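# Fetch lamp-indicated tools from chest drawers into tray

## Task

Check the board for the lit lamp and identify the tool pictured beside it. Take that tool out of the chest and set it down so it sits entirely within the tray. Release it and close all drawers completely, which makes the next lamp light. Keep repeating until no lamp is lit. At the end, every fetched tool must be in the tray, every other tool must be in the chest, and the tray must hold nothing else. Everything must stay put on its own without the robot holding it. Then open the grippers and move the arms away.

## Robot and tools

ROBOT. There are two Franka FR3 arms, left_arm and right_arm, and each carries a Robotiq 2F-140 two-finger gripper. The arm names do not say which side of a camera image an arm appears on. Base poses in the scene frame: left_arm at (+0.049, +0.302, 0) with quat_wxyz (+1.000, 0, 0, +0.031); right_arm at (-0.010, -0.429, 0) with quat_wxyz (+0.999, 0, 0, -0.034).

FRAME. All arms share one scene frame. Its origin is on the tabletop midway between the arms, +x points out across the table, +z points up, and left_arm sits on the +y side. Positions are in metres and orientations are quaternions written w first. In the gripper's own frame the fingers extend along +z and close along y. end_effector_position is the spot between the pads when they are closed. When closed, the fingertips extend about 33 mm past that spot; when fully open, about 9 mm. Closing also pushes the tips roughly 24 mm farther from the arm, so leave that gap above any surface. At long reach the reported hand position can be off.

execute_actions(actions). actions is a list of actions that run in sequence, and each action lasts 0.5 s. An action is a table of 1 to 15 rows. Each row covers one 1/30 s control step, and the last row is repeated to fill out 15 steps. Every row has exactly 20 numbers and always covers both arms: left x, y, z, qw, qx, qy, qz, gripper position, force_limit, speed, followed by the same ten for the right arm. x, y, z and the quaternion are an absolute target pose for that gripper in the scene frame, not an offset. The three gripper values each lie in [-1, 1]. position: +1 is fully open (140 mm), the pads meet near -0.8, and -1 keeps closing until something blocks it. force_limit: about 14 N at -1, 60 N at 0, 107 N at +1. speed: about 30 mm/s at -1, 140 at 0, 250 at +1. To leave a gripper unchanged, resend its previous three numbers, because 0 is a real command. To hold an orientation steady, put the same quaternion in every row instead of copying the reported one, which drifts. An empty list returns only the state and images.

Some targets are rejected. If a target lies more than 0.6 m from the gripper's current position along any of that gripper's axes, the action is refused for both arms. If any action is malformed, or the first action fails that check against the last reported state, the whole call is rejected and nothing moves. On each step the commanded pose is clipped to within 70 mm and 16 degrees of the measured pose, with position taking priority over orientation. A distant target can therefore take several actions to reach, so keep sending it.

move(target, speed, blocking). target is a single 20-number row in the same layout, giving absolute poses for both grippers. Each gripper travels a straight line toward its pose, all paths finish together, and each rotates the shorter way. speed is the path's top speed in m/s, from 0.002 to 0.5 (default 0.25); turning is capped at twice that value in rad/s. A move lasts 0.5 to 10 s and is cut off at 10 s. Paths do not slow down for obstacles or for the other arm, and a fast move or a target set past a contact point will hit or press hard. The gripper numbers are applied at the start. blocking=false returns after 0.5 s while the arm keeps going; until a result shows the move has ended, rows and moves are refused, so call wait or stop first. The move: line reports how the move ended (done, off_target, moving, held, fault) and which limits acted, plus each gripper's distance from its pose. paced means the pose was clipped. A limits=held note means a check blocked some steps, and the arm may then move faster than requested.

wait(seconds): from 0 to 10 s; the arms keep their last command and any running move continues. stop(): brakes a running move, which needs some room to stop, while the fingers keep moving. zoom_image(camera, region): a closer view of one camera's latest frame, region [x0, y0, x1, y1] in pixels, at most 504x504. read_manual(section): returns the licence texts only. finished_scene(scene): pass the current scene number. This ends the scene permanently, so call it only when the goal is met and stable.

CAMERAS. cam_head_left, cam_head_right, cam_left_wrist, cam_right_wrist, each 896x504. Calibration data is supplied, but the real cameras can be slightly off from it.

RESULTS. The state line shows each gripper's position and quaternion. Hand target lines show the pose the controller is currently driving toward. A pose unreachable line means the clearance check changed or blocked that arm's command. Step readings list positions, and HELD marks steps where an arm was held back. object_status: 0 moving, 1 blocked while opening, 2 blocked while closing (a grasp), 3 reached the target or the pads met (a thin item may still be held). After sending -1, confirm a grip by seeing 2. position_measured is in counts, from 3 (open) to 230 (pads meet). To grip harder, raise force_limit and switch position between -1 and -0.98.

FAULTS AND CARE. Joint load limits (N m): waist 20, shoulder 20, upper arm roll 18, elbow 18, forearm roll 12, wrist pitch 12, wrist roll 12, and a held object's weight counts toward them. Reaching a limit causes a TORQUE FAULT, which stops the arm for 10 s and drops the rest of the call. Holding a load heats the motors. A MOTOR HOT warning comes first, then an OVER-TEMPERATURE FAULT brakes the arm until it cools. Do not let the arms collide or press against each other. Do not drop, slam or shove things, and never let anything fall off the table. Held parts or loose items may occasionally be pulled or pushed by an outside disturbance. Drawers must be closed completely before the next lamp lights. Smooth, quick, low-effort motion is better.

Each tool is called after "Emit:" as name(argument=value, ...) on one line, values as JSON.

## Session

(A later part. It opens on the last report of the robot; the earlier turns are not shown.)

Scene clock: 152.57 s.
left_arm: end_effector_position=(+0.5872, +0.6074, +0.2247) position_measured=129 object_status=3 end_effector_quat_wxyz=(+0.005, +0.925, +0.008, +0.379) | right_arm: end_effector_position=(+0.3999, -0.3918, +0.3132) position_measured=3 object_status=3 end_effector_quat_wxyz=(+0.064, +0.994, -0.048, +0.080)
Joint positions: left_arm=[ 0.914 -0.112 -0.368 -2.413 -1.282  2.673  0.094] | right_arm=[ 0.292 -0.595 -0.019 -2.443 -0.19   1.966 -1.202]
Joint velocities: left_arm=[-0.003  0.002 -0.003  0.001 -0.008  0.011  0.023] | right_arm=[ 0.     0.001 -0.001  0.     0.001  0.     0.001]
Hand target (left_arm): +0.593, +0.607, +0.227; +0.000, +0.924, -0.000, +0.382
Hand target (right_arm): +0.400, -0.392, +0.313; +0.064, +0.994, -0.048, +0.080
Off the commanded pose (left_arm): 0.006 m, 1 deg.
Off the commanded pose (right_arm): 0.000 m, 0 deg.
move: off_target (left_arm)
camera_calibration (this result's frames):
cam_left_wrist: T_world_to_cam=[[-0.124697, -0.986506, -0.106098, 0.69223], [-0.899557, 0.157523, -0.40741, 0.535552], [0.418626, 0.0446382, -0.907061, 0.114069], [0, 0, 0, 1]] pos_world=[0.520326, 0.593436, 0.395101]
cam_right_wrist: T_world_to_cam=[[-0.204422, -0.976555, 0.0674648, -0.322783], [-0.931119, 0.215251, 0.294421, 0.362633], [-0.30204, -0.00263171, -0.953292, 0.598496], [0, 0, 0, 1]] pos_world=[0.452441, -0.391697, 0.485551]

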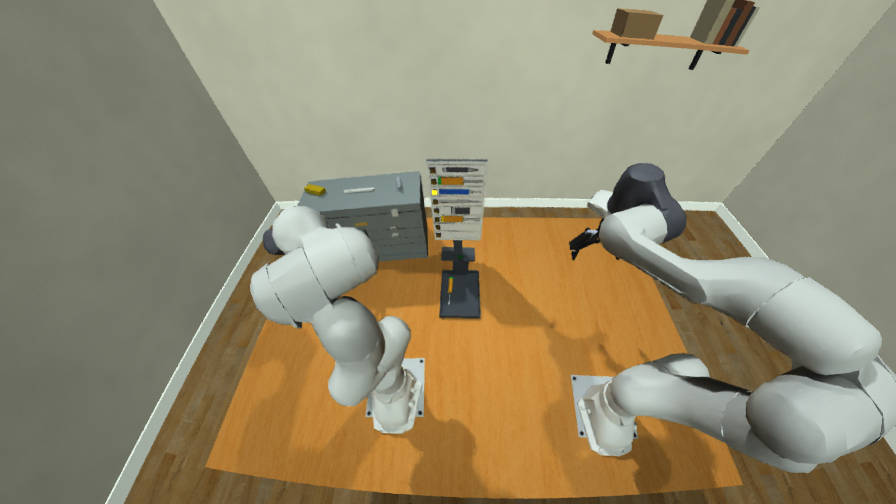

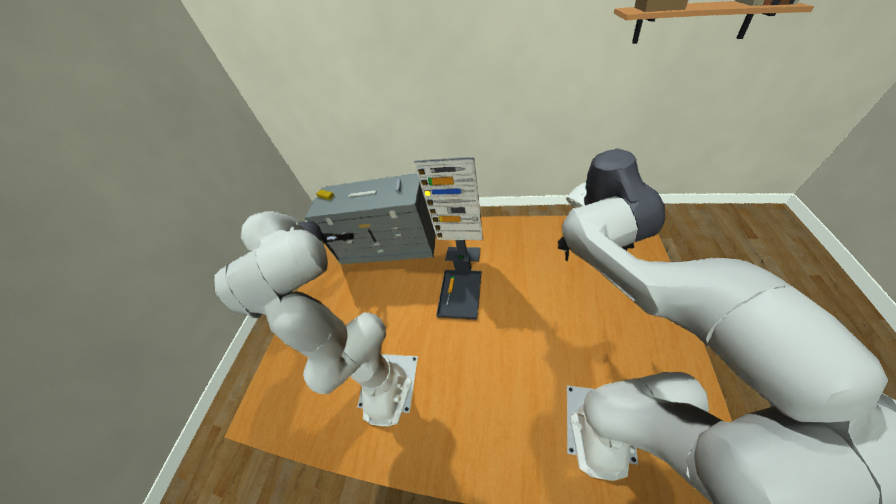

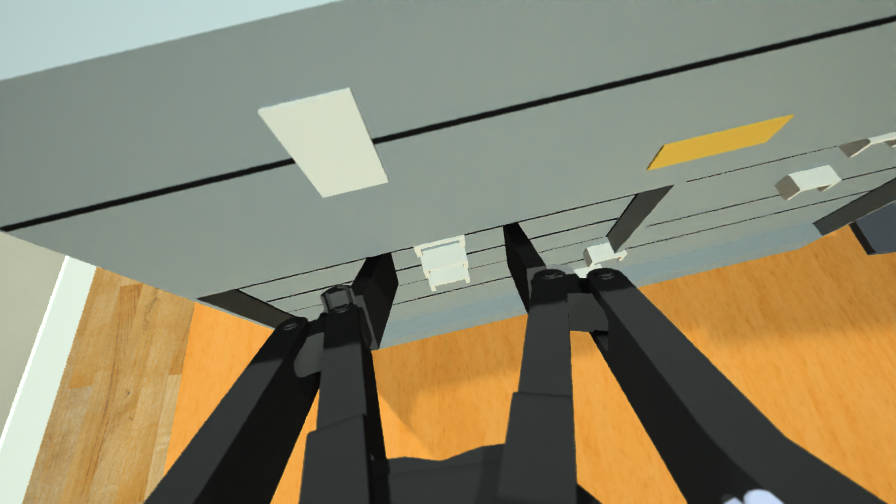

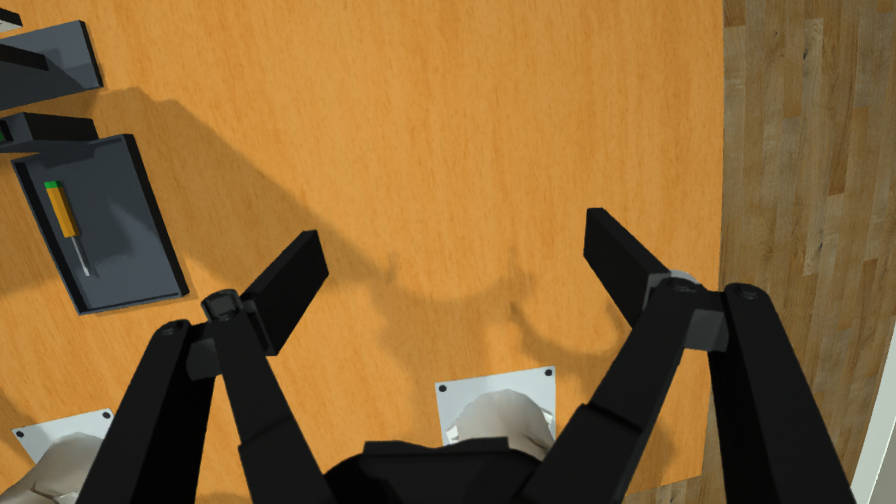

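Stopped at 0.587 by contact; back slightly and grip.

Emit:
move(target=[0.586,0.609,0.227,0,0.924,0,0.383,-1,0,0,0.4,-0.392,0.313,0.064,0.994,-0.048,0.08,1,0,0])

Emit:
move(target=[0.455,0.601,0.227,0,0.924,0,0.383,-1,0,0,0.4,-0.392,0.313,0.064,0.994,-0.048,0.08,1,0,0], speed=0.1)

Scene clock: 153.37 s.
left_arm: end_effector_position=(+0.5843, +0.6107, +0.2250) position_measured=193 object_status=2 end_effector_quat_wxyz=(+0.001, +0.925, +0.007, +0.380) | right_arm: end_effector_position=(+0.3999, -0.3918, +0.3132) position_measured=3 object_status=3 end_effector_quat_wxyz=(+0.064, +0.994, -0.048, +0.080)
Joint positions: left_arm=[ 0.917 -0.116 -0.365 -2.417 -1.288  2.674  0.108] | right_arm=[ 0.292 -0.595 -0.019 -2.443 -0.19   1.966 -1.202]
Joint velocities: left_arm=[-0.001 -0.001  0.001  0.002 -0.006 -0.     0.011] | right_arm=[ 0.    -0.002 -0.001 -0.     0.     0.    -0.001]
Hand target (left_arm): +0.586, +0.609, +0.227; +0.000, +0.924, +0.000, +0.383
Hand target (right_arm): +0.400, -0.392, +0.313; +0.064, +0.994, -0.048, +0.080
Off the commanded pose (left_arm): 0.003 m, 1 deg.
Off the commanded pose (right_arm): 0.000 m, 0 deg.
move: done
camera_calibration (this result's frames):
cam_left_wrist: T_world_to_cam=[[-0.122825, -0.985884, -0.113782, 0.695402], [-0.899052, 0.159085, -0.407919, 0.531457], [0.420262, 0.052193, -0.905901, 0.109563], [0, 0, 0, 1]] pos_world=[0.517175, 0.59532, 0.395169]
cam_right_wrist: T_world_to_cam=[[-0.204422, -0.976555, 0.0674648, -0.322783], [-0.931119, 0.215251, 0.294421, 0.362633], [-0.30204, -0.00263173, -0.953292, 0.598496], [0, 0, 0, 1]] pos_world=[0.452441, -0.391697, 0.485551]

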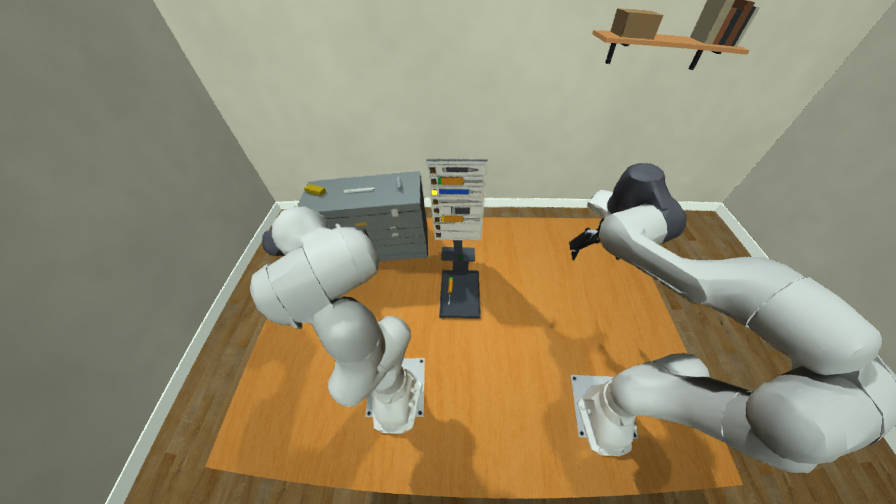

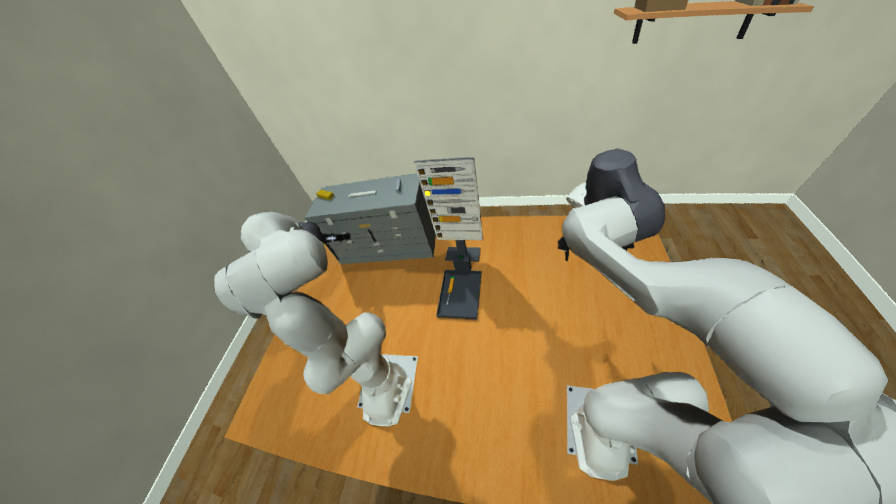

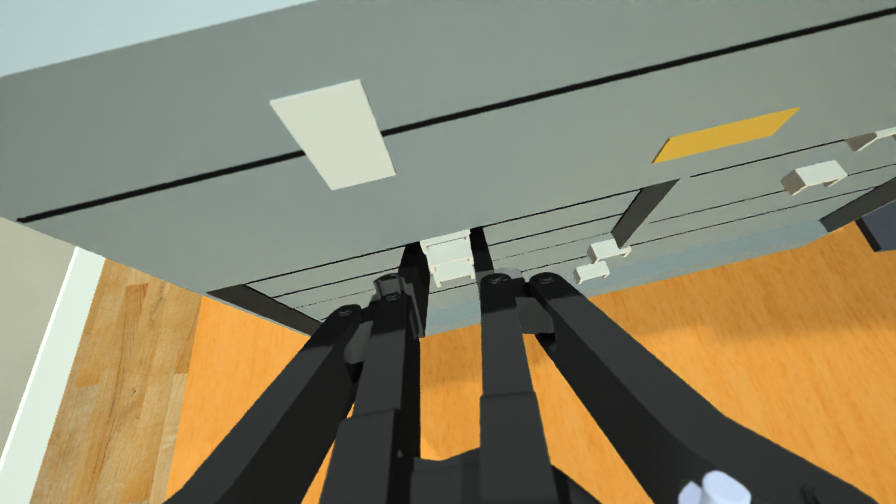

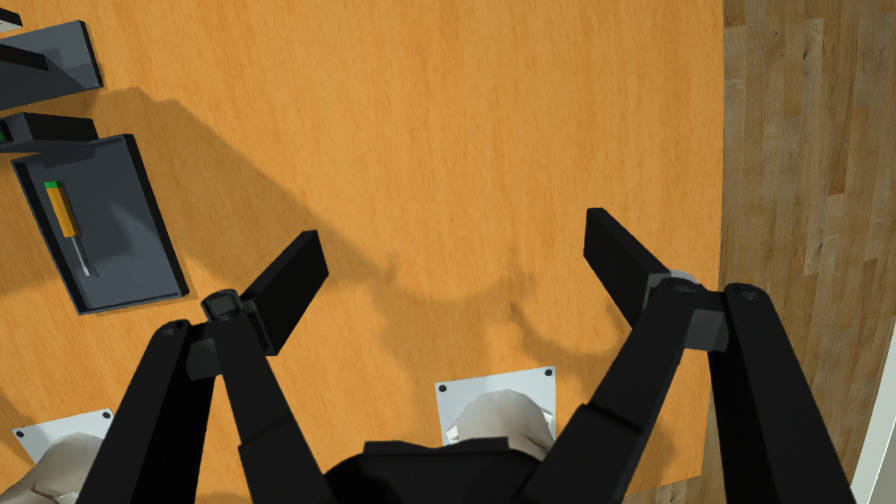

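Scene clock: 155.10 s.
left_arm: end_effector_position=(+0.4569, +0.5992, +0.2235) position_measured=193 object_status=2 end_effector_quat_wxyz=(+0.006, +0.924, +0.006, +0.382) | right_arm: end_effector_position=(+0.3999, -0.3918, +0.3132) position_measured=3 object_status=3 end_effector_quat_wxyz=(+0.064, +0.994, -0.048, +0.080)
Joint positions: left_arm=[ 0.969 -0.425 -0.189 -2.709 -1.245  2.467  0.215] | right_arm=[ 0.292 -0.595 -0.019 -2.443 -0.19   1.966 -1.202]
Joint velocities: left_arm=[-0.    -0.002  0.008 -0.001  0.008 -0.008  0.006] | right_arm=[ 0.     0.001 -0.001  0.    -0.001  0.    -0.001]
Hand target (left_arm): +0.455, +0.602, +0.226; +0.001, +0.924, +0.000, +0.382
Hand target (right_arm): +0.400, -0.392, +0.313; +0.064, +0.994, -0.048, +0.080
Off the commanded pose (left_arm): 0.004 m, 1 deg.
Off the commanded pose (right_arm): 0.000 m, 0 deg.
move: off_target (left_arm)
camera_calibration (this result's frames):
cam_left_wrist: T_world_to_cam=[[-0.128304, -0.986076, -0.105789, 0.66907], [-0.896926, 0.160891, -0.411871, 0.416926], [0.423157, 0.04204, -0.905081, 0.16695], [0, 0, 0, 1]] pos_world=[0.38915, 0.585656, 0.393603]
cam_right_wrist: T_world_to_cam=[[-0.204422, -0.976555, 0.0674649, -0.322783], [-0.931119, 0.215251, 0.294421, 0.362633], [-0.302041, -0.00263167, -0.953291, 0.598496], [0, 0, 0, 1]] pos_world=[0.452441, -0.391698, 0.485551]

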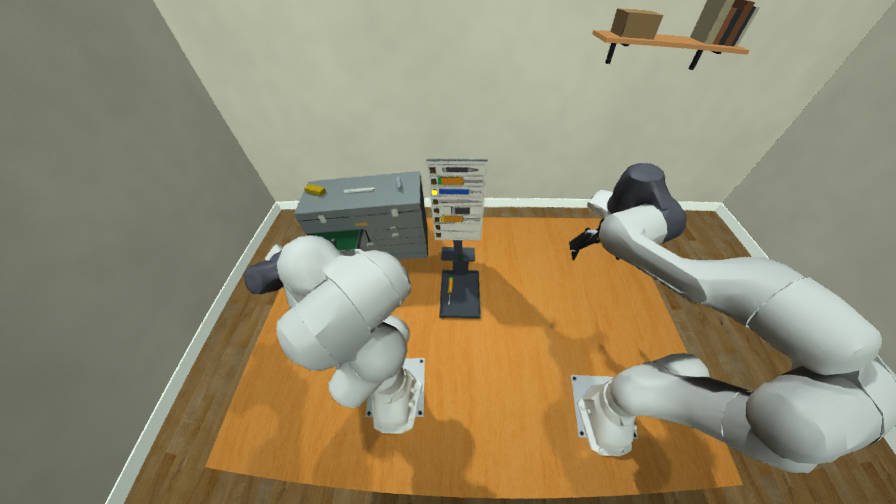

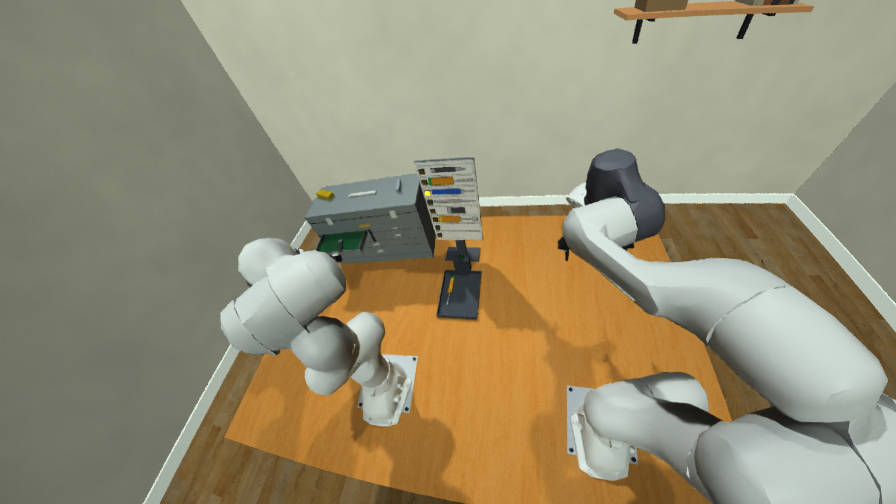

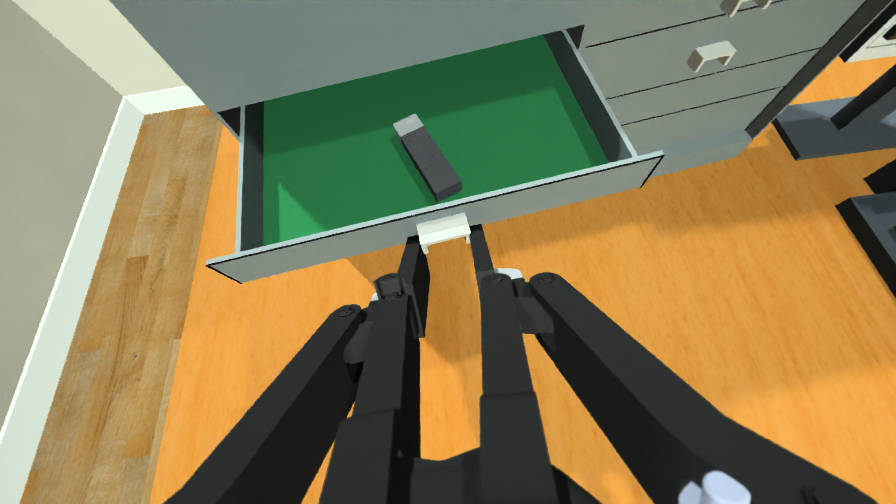

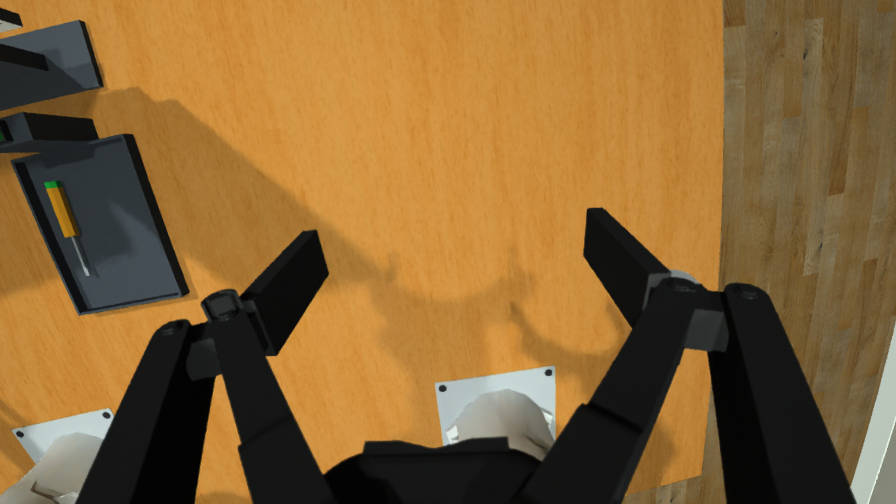

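Block here. Shut, try middle (z 0.198).

Emit:
move(target=[0.588,0.609,0.227,0,0.924,0,0.383,-1,0,0,0.4,-0.392,0.313,0.064,0.994,-0.048,0.08,1,0,0], speed=0.1)

Emit:
move(target=[0.588,0.609,0.227,0,0.924,0,0.383,0,0,0,0.4,-0.392,0.313,0.064,0.994,-0.048,0.08,1,0,0])

Emit:
move(target=[0.586,0.609,0.199,0,0.924,0,0.383,0,0,0,0.4,-0.392,0.313,0.064,0.994,-0.048,0.08,1,0,0], speed=0.06)

Emit:
move(target=[0.586,0.609,0.199,0,0.924,0,0.383,-1,0,0,0.4,-0.392,0.313,0.064,0.994,-0.048,0.08,1,0,0])

Emit:
move(target=[0.455,0.601,0.199,0,0.924,0,0.383,-1,0,0,0.4,-0.392,0.313,0.064,0.994,-0.048,0.08,1,0,0], speed=0.1)

Scene clock: 157.00 s.
left_arm: end_effector_position=(+0.5836, +0.6106, +0.2249) position_measured=193 object_status=2 end_effector_quat_wxyz=(+0.000, +0.924, +0.006, +0.383) | right_arm: end_effector_position=(+0.3999, -0.3918, +0.3132) position_measured=3 object_status=3 end_effector_quat_wxyz=(+0.064, +0.994, -0.048, +0.080)
Joint positions: left_arm=[ 0.904 -0.117 -0.35  -2.42  -1.3    2.673  0.125] | right_arm=[ 0.292 -0.595 -0.019 -2.443 -0.19   1.966 -1.202]
Joint velocities: left_arm=[ 0.001  0.    -0.006 -0.     0.006  0.01  -0.021] | right_arm=[ 0.002  0.     0.001 -0.001  0.002 -0.    -0.001]
Hand target (left_arm): +0.588, +0.608, +0.228; -0.001, +0.923, -0.000, +0.384
Hand target (right_arm): +0.400, -0.392, +0.313; +0.064, +0.994, -0.048, +0.080
Off the commanded pose (left_arm): 0.005 m, 1 deg.
Off the commanded pose (right_arm): 0.000 m, 0 deg.
move: off_target (left_arm)
camera_calibration (this result's frames):
cam_left_wrist: T_world_to_cam=[[-0.125286, -0.98521, -0.116897, 0.696976], [-0.896572, 0.162882, -0.411858, 0.527869], [0.424807, 0.0532063, -0.903719, 0.106027], [0, 0, 0, 1]] pos_world=[0.515553, 0.595046, 0.3947]
cam_right_wrist: T_world_to_cam=[[-0.204421, -0.976555, 0.0674649, -0.322783], [-0.93112, 0.21525, 0.294421, 0.362633], [-0.30204, -0.00263195, -0.953292, 0.598496], [0, 0, 0, 1]] pos_world=[0.452441, -0.391697, 0.485551]

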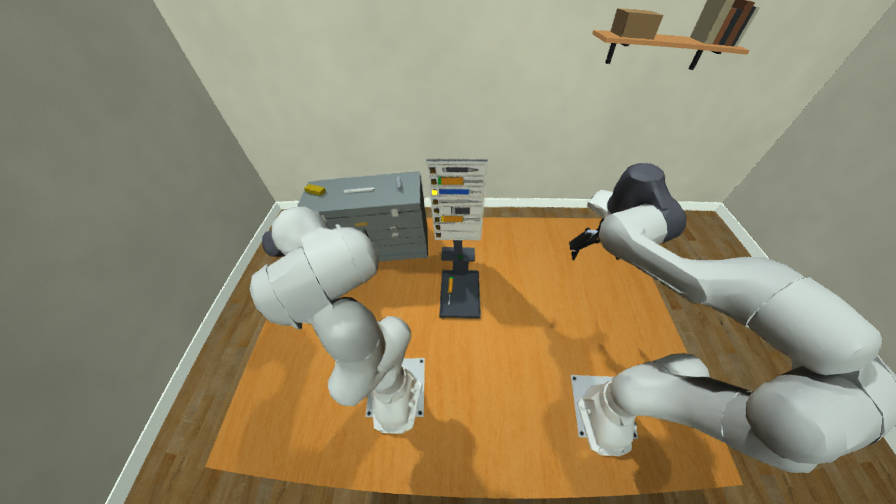

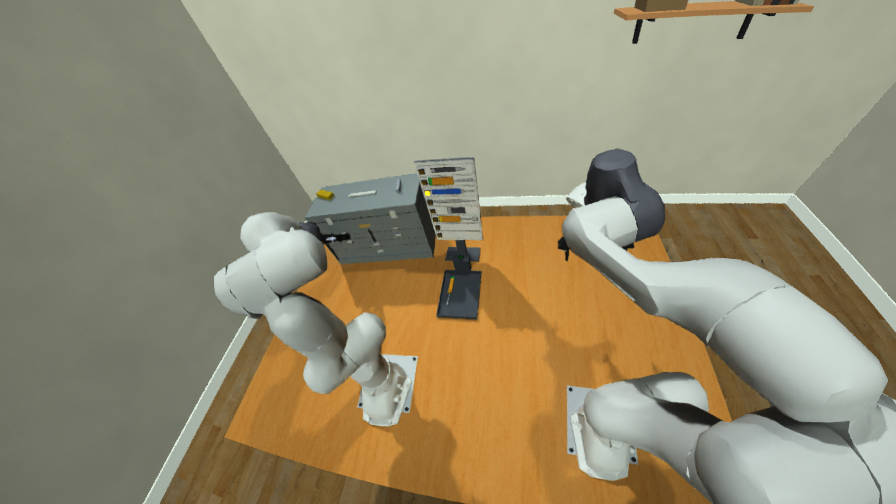

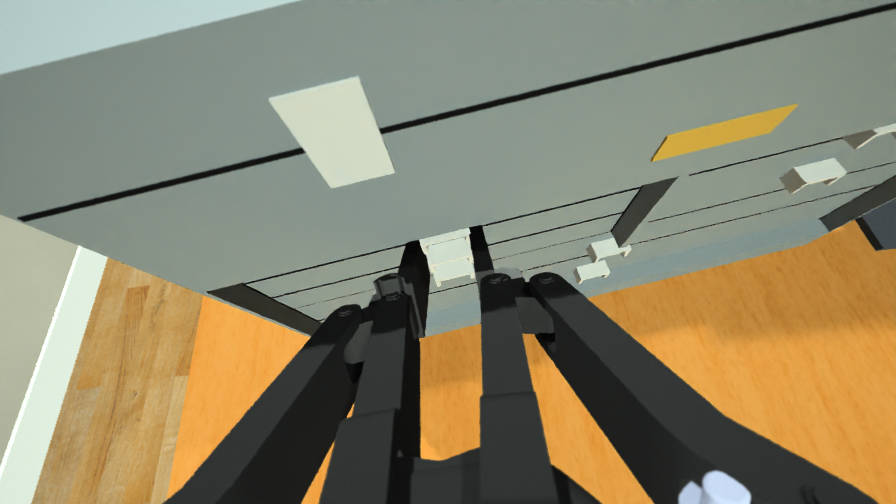

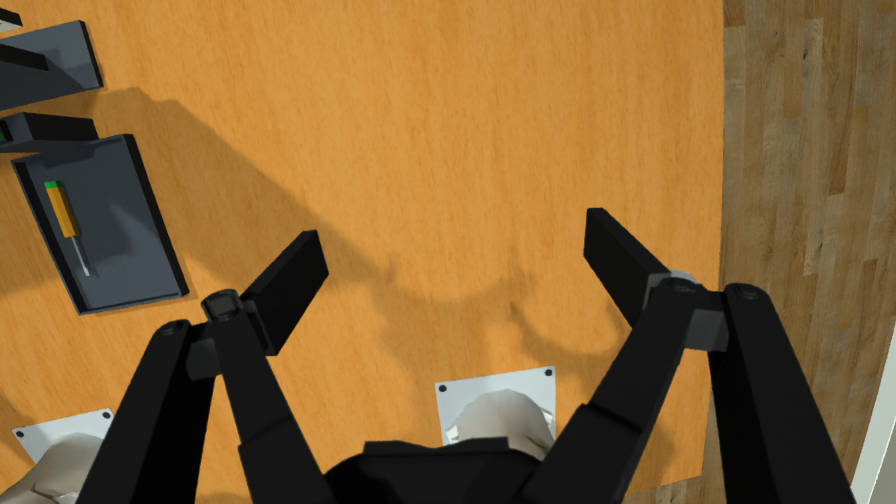

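Scene clock: 157.70 s.
left_arm: end_effector_position=(+0.5845, +0.6110, +0.2254) position_measured=129 object_status=3 end_effector_quat_wxyz=(+0.000, +0.924, +0.004, +0.383) | right_arm: end_effector_position=(+0.3999, -0.3918, +0.3132) position_measured=3 object_status=3 end_effector_quat_wxyz=(+0.064, +0.994, -0.048, +0.080)
Joint positions: left_arm=[ 0.904 -0.115 -0.351 -2.417 -1.296  2.673  0.124] | right_arm=[ 0.292 -0.595 -0.019 -2.443 -0.19   1.966 -1.202]
Joint velocities: left_arm=[ 0.     0.001 -0.001 -0.     0.002  0.001  0.001] | right_arm=[-0.001  0.     0.001  0.001  0.     0.    -0.002]
Hand target (left_arm): +0.588, +0.609, +0.227; -0.000, +0.924, +0.000, +0.383
Hand target (right_arm): +0.400, -0.392, +0.313; +0.064, +0.994, -0.048, +0.080
Off the commanded pose (left_arm): 0.004 m, 0 deg.
Off the commanded pose (right_arm): 0.000 m, 0 deg.
move: off_target (left_arm)
camera_calibration (this result's frames):
cam_left_wrist: T_world_to_cam=[[-0.127562, -0.984699, -0.118724, 0.698985], [-0.896235, 0.165712, -0.411464, 0.526826], [0.424842, 0.0539178, -0.90366, 0.105618], [0, 0, 0, 1]] pos_world=[0.516453, 0.595294, 0.395199]
cam_right_wrist: T_world_to_cam=[[-0.204422, -0.976555, 0.0674648, -0.322783], [-0.931119, 0.215251, 0.294421, 0.362633], [-0.30204, -0.00263172, -0.953292, 0.598496], [0, 0, 0, 1]] pos_world=[0.452441, -0.391698, 0.485551]

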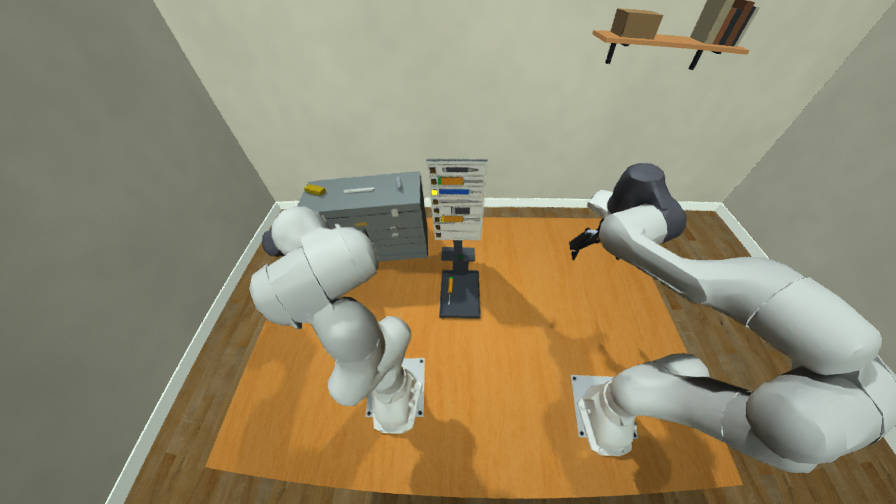

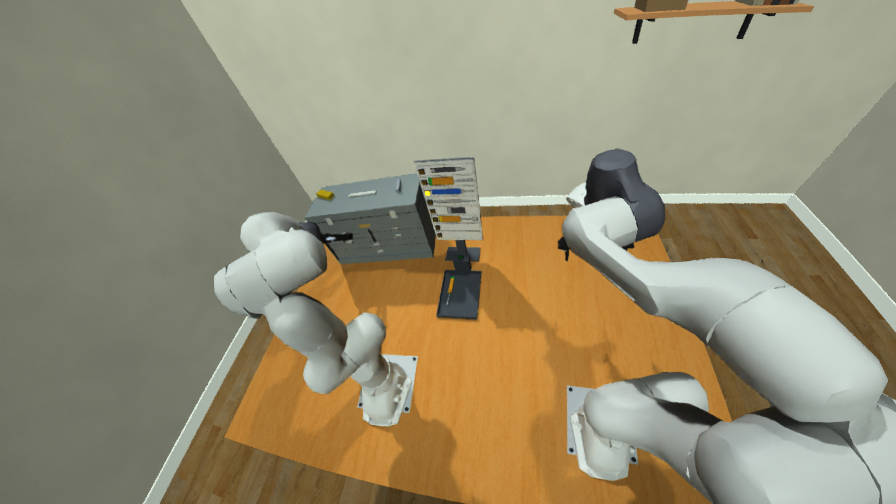

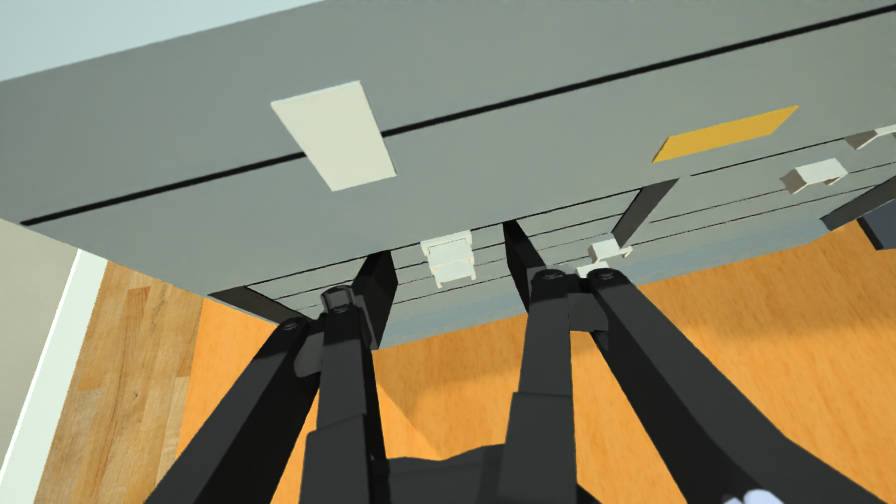

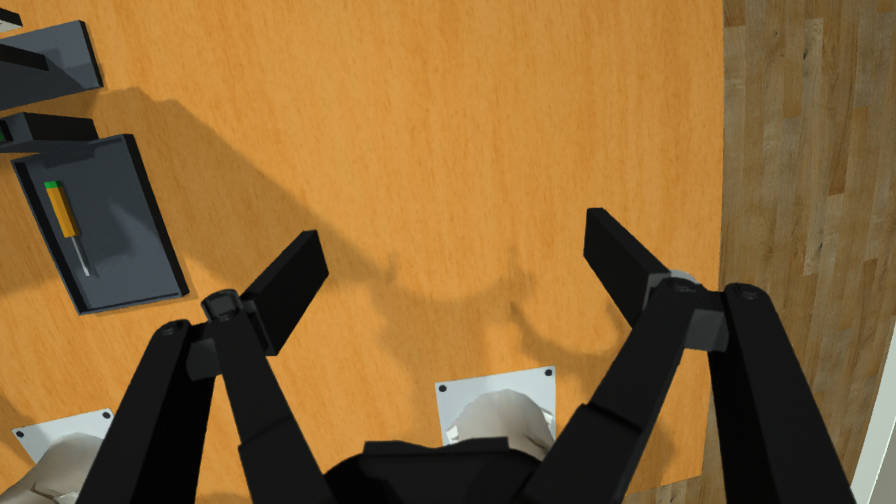

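Scene clock: 158.60 s.
left_arm: end_effector_position=(+0.5841, +0.6099, +0.1984) position_measured=129 object_status=3 end_effector_quat_wxyz=(+0.005, +0.925, +0.008, +0.381) | right_arm: end_effector_position=(+0.3999, -0.3918, +0.3132) position_measured=3 object_status=3 end_effector_quat_wxyz=(+0.064, +0.994, -0.048, +0.080)
Joint positions: left_arm=[ 0.897 -0.06  -0.354 -2.417 -1.374  2.702  0.207] | right_arm=[ 0.292 -0.595 -0.019 -2.443 -0.19   1.966 -1.202]
Joint velocities: left_arm=[-0.001  0.002  0.001 -0.001 -0.014  0.003  0.051] | right_arm=[ 0.001 -0.    -0.     0.    -0.     0.    -0.001]
Hand target (left_arm): +0.586, +0.609, +0.199; +0.000, +0.924, -0.000, +0.382
Hand target (right_arm): +0.400, -0.392, +0.313; +0.064, +0.994, -0.048, +0.080
Off the commanded pose (left_arm): 0.002 m, 1 deg.
Off the commanded pose (right_arm): 0.000 m, 0 deg.
move: done
camera_calibration (this result's frames):
cam_left_wrist: T_world_to_cam=[[-0.123419, -0.986601, -0.106707, 0.690978], [-0.898421, 0.156754, -0.410205, 0.521992], [0.421435, 0.0452404, -0.905729, 0.0891288], [0, 0, 0, 1]] pos_world=[0.516686, 0.595863, 0.368582]
cam_right_wrist: T_world_to_cam=[[-0.204422, -0.976555, 0.0674648, -0.322783], [-0.931119, 0.215251, 0.294421, 0.362633], [-0.30204, -0.00263172, -0.953292, 0.598496], [0, 0, 0, 1]] pos_world=[0.452441, -0.391697, 0.485551]

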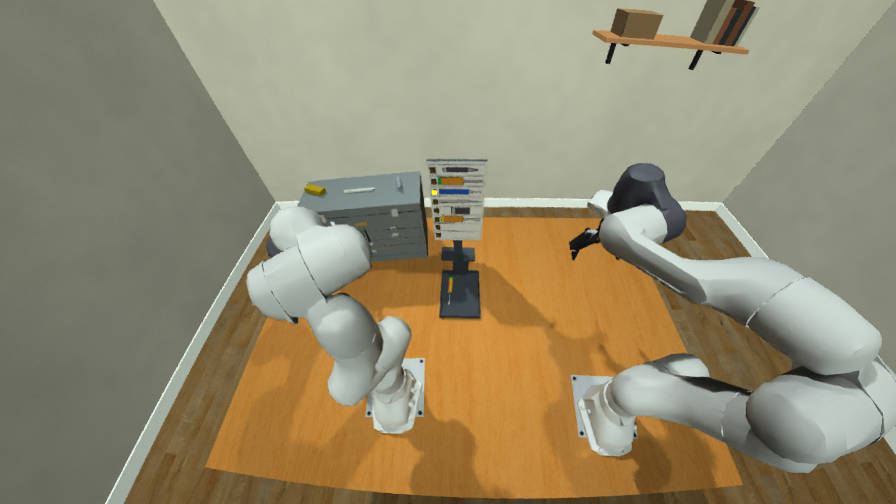

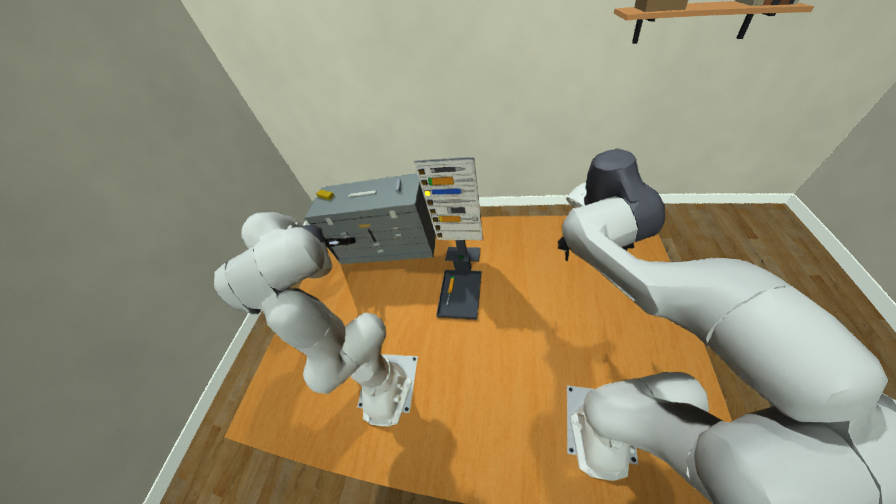

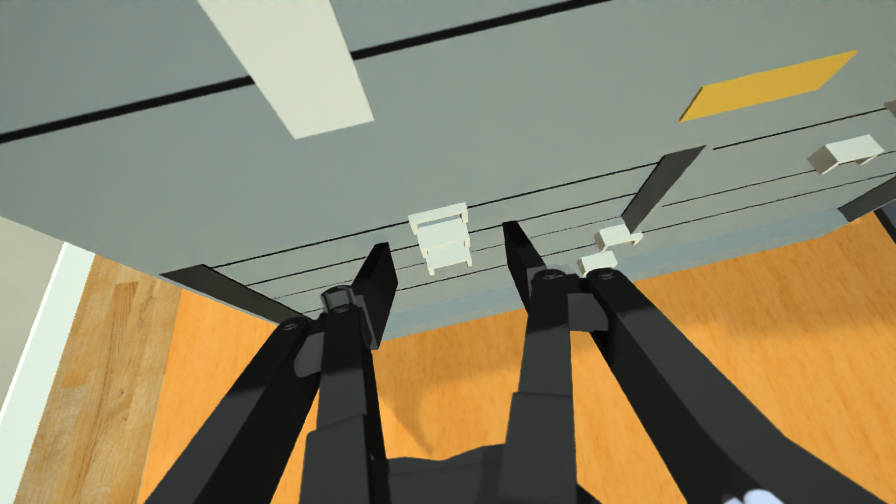

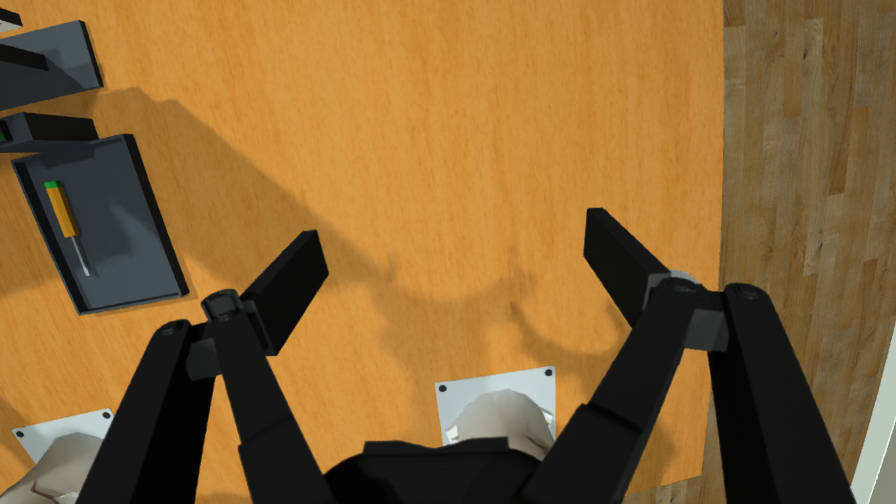

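Scene clock: 159.30 s.
left_arm: end_effector_position=(+0.5837, +0.6109, +0.1985) position_measured=193 object_status=2 end_effector_quat_wxyz=(+0.002, +0.924, +0.006, +0.382) | right_arm: end_effector_position=(+0.3999, -0.3918, +0.3132) position_measured=3 object_status=3 end_effector_quat_wxyz=(+0.064, +0.994, -0.048, +0.080)
Joint positions: left_arm=[ 0.897 -0.061 -0.353 -2.418 -1.38   2.704  0.218] | right_arm=[ 0.292 -0.595 -0.019 -2.443 -0.19   1.966 -1.202]
Joint velocities: left_arm=[ 0.001  0.001 -0.    -0.    -0.003  0.     0.011] | right_arm=[-0.001 -0.001  0.001 -0.001  0.    -0.     0.   ]
Hand target (left_arm): +0.586, +0.609, +0.199; +0.000, +0.924, +0.000, +0.383
Hand target (right_arm): +0.400, -0.392, +0.313; +0.064, +0.994, -0.048, +0.080
Off the commanded pose (left_arm): 0.003 m, 1 deg.
Off the commanded pose (right_arm): 0.000 m, 0 deg.
move: done
camera_calibration (this result's frames):
cam_left_wrist: T_world_to_cam=[[-0.124958, -0.985687, -0.11317, 0.693512], [-0.897494, 0.160922, -0.41062, 0.518537], [0.422954, 0.0502588, -0.904756, 0.0852445], [0, 0, 0, 1]] pos_world=[0.515989, 0.595857, 0.368532]
cam_right_wrist: T_world_to_cam=[[-0.204422, -0.976555, 0.0674648, -0.322783], [-0.931119, 0.215251, 0.294421, 0.362633], [-0.30204, -0.00263172, -0.953292, 0.598496], [0, 0, 0, 1]] pos_world=[0.452441, -0.391697, 0.485551]

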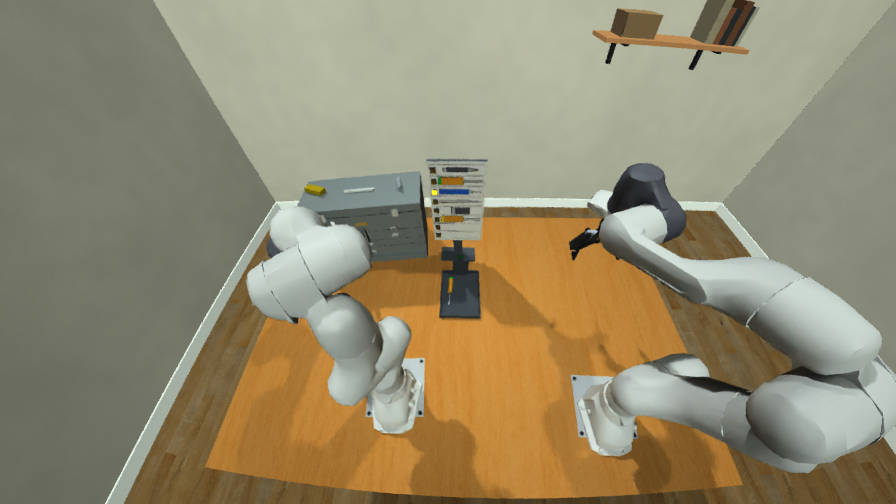

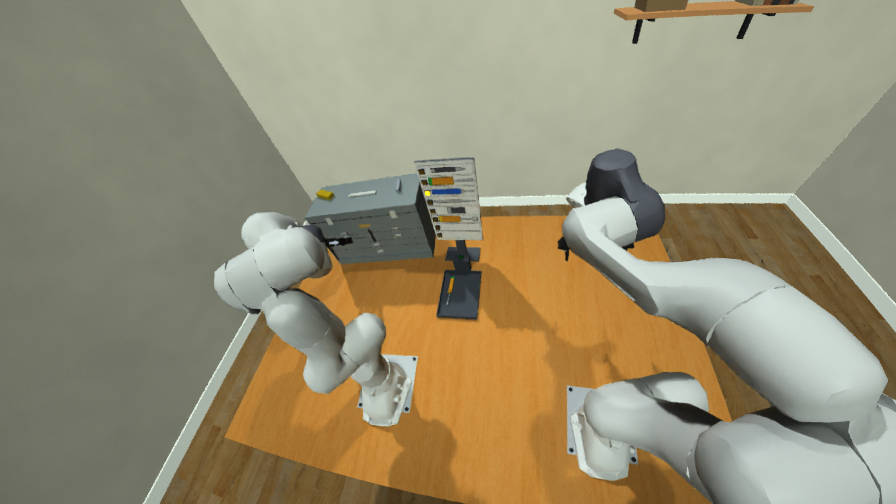

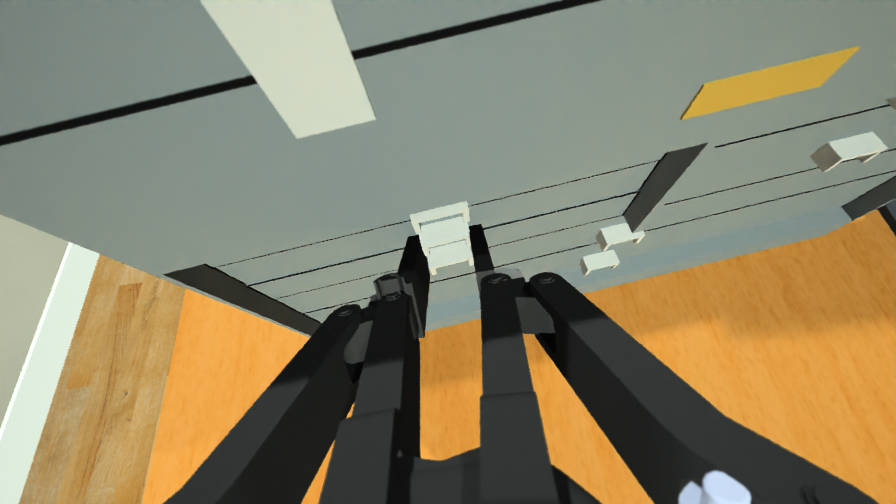

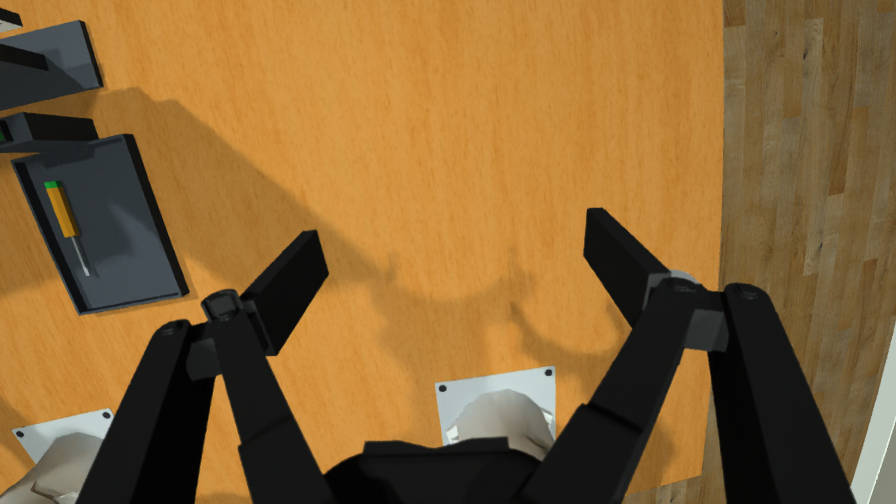

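Scene clock: 161.00 s.
left_arm: end_effector_position=(+0.4576, +0.5994, +0.1970) position_measured=193 object_status=2 end_effector_quat_wxyz=(+0.005, +0.924, +0.005, +0.383) | right_arm: end_effector_position=(+0.3999, -0.3918, +0.3132) position_measured=3 object_status=3 end_effector_quat_wxyz=(+0.064, +0.994, -0.048, +0.080)
Joint positions: left_arm=[ 0.964 -0.362 -0.199 -2.716 -1.336  2.505  0.32 ] | right_arm=[ 0.292 -0.595 -0.019 -2.443 -0.19   1.966 -1.202]
Joint velocities: left_arm=[ 0.001 -0.002  0.007 -0.003  0.007 -0.007  0.007] | right_arm=[ 0.002  0.001  0.001 -0.    -0.    -0.001  0.001]
Hand target (left_arm): +0.455, +0.602, +0.198; +0.001, +0.924, +0.000, +0.382
Hand target (right_arm): +0.400, -0.392, +0.313; +0.064, +0.994, -0.048, +0.080
Off the commanded pose (left_arm): 0.004 m, 1 deg.
Off the commanded pose (right_arm): 0.000 m, 0 deg.
move: off_target (left_arm)
camera_calibration (this result's frames):
cam_left_wrist: T_world_to_cam=[[-0.129107, -0.985703, -0.10826, 0.66718], [-0.895837, 0.162752, -0.413507, 0.405355], [0.425215, 0.0435969, -0.904042, 0.140618], [0, 0, 0, 1]] pos_world=[0.389477, 0.585538, 0.366971]
cam_right_wrist: T_world_to_cam=[[-0.204422, -0.976555, 0.0674648, -0.322783], [-0.931119, 0.215251, 0.294421, 0.362633], [-0.30204, -0.00263175, -0.953292, 0.598496], [0, 0, 0, 1]] pos_world=[0.452441, -0.391697, 0.485551]

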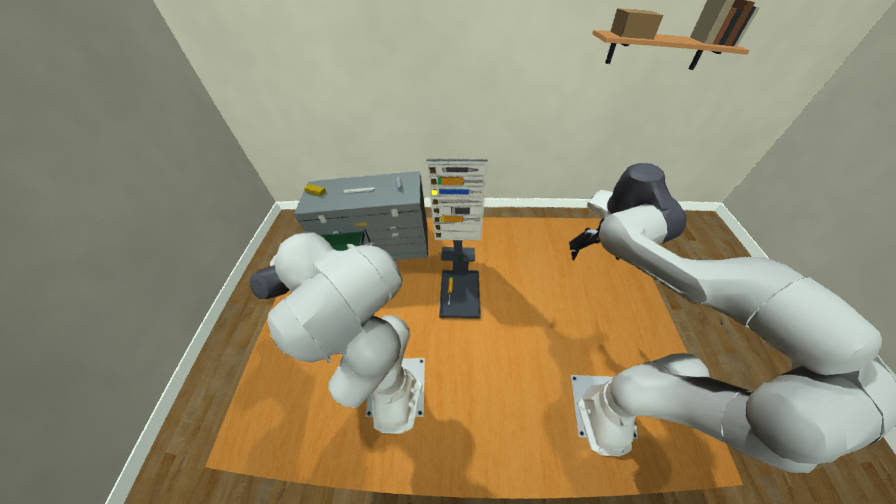

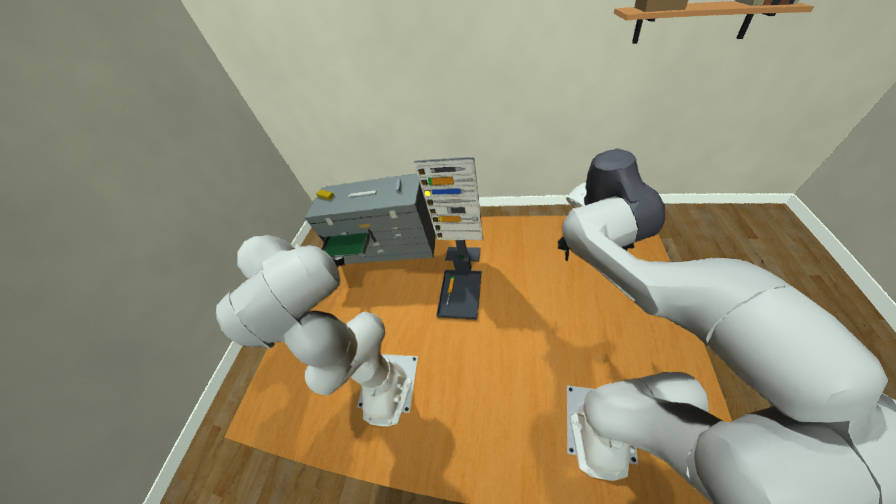

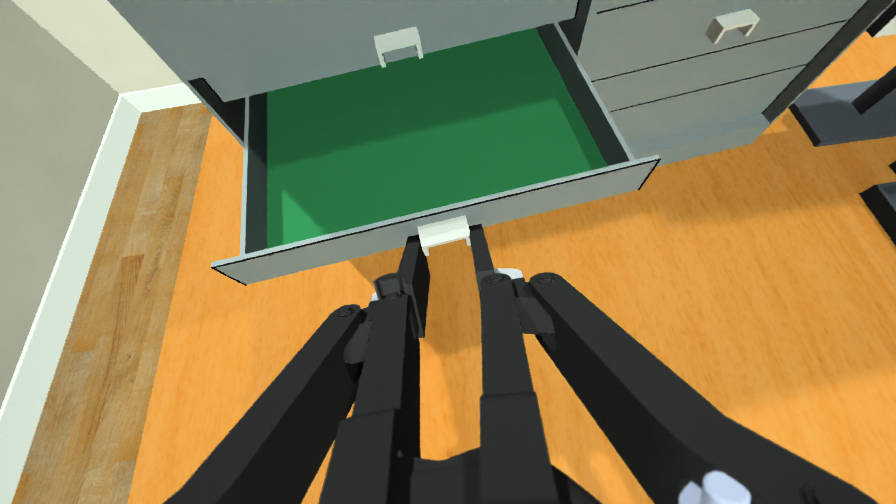

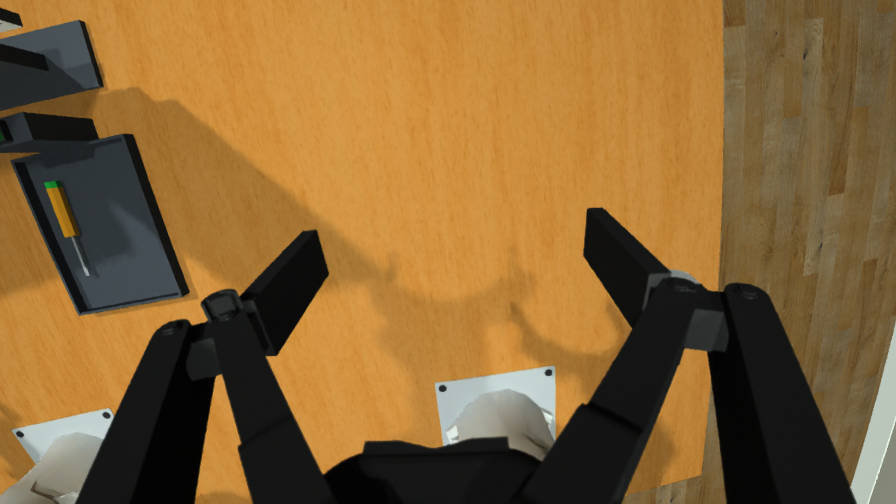

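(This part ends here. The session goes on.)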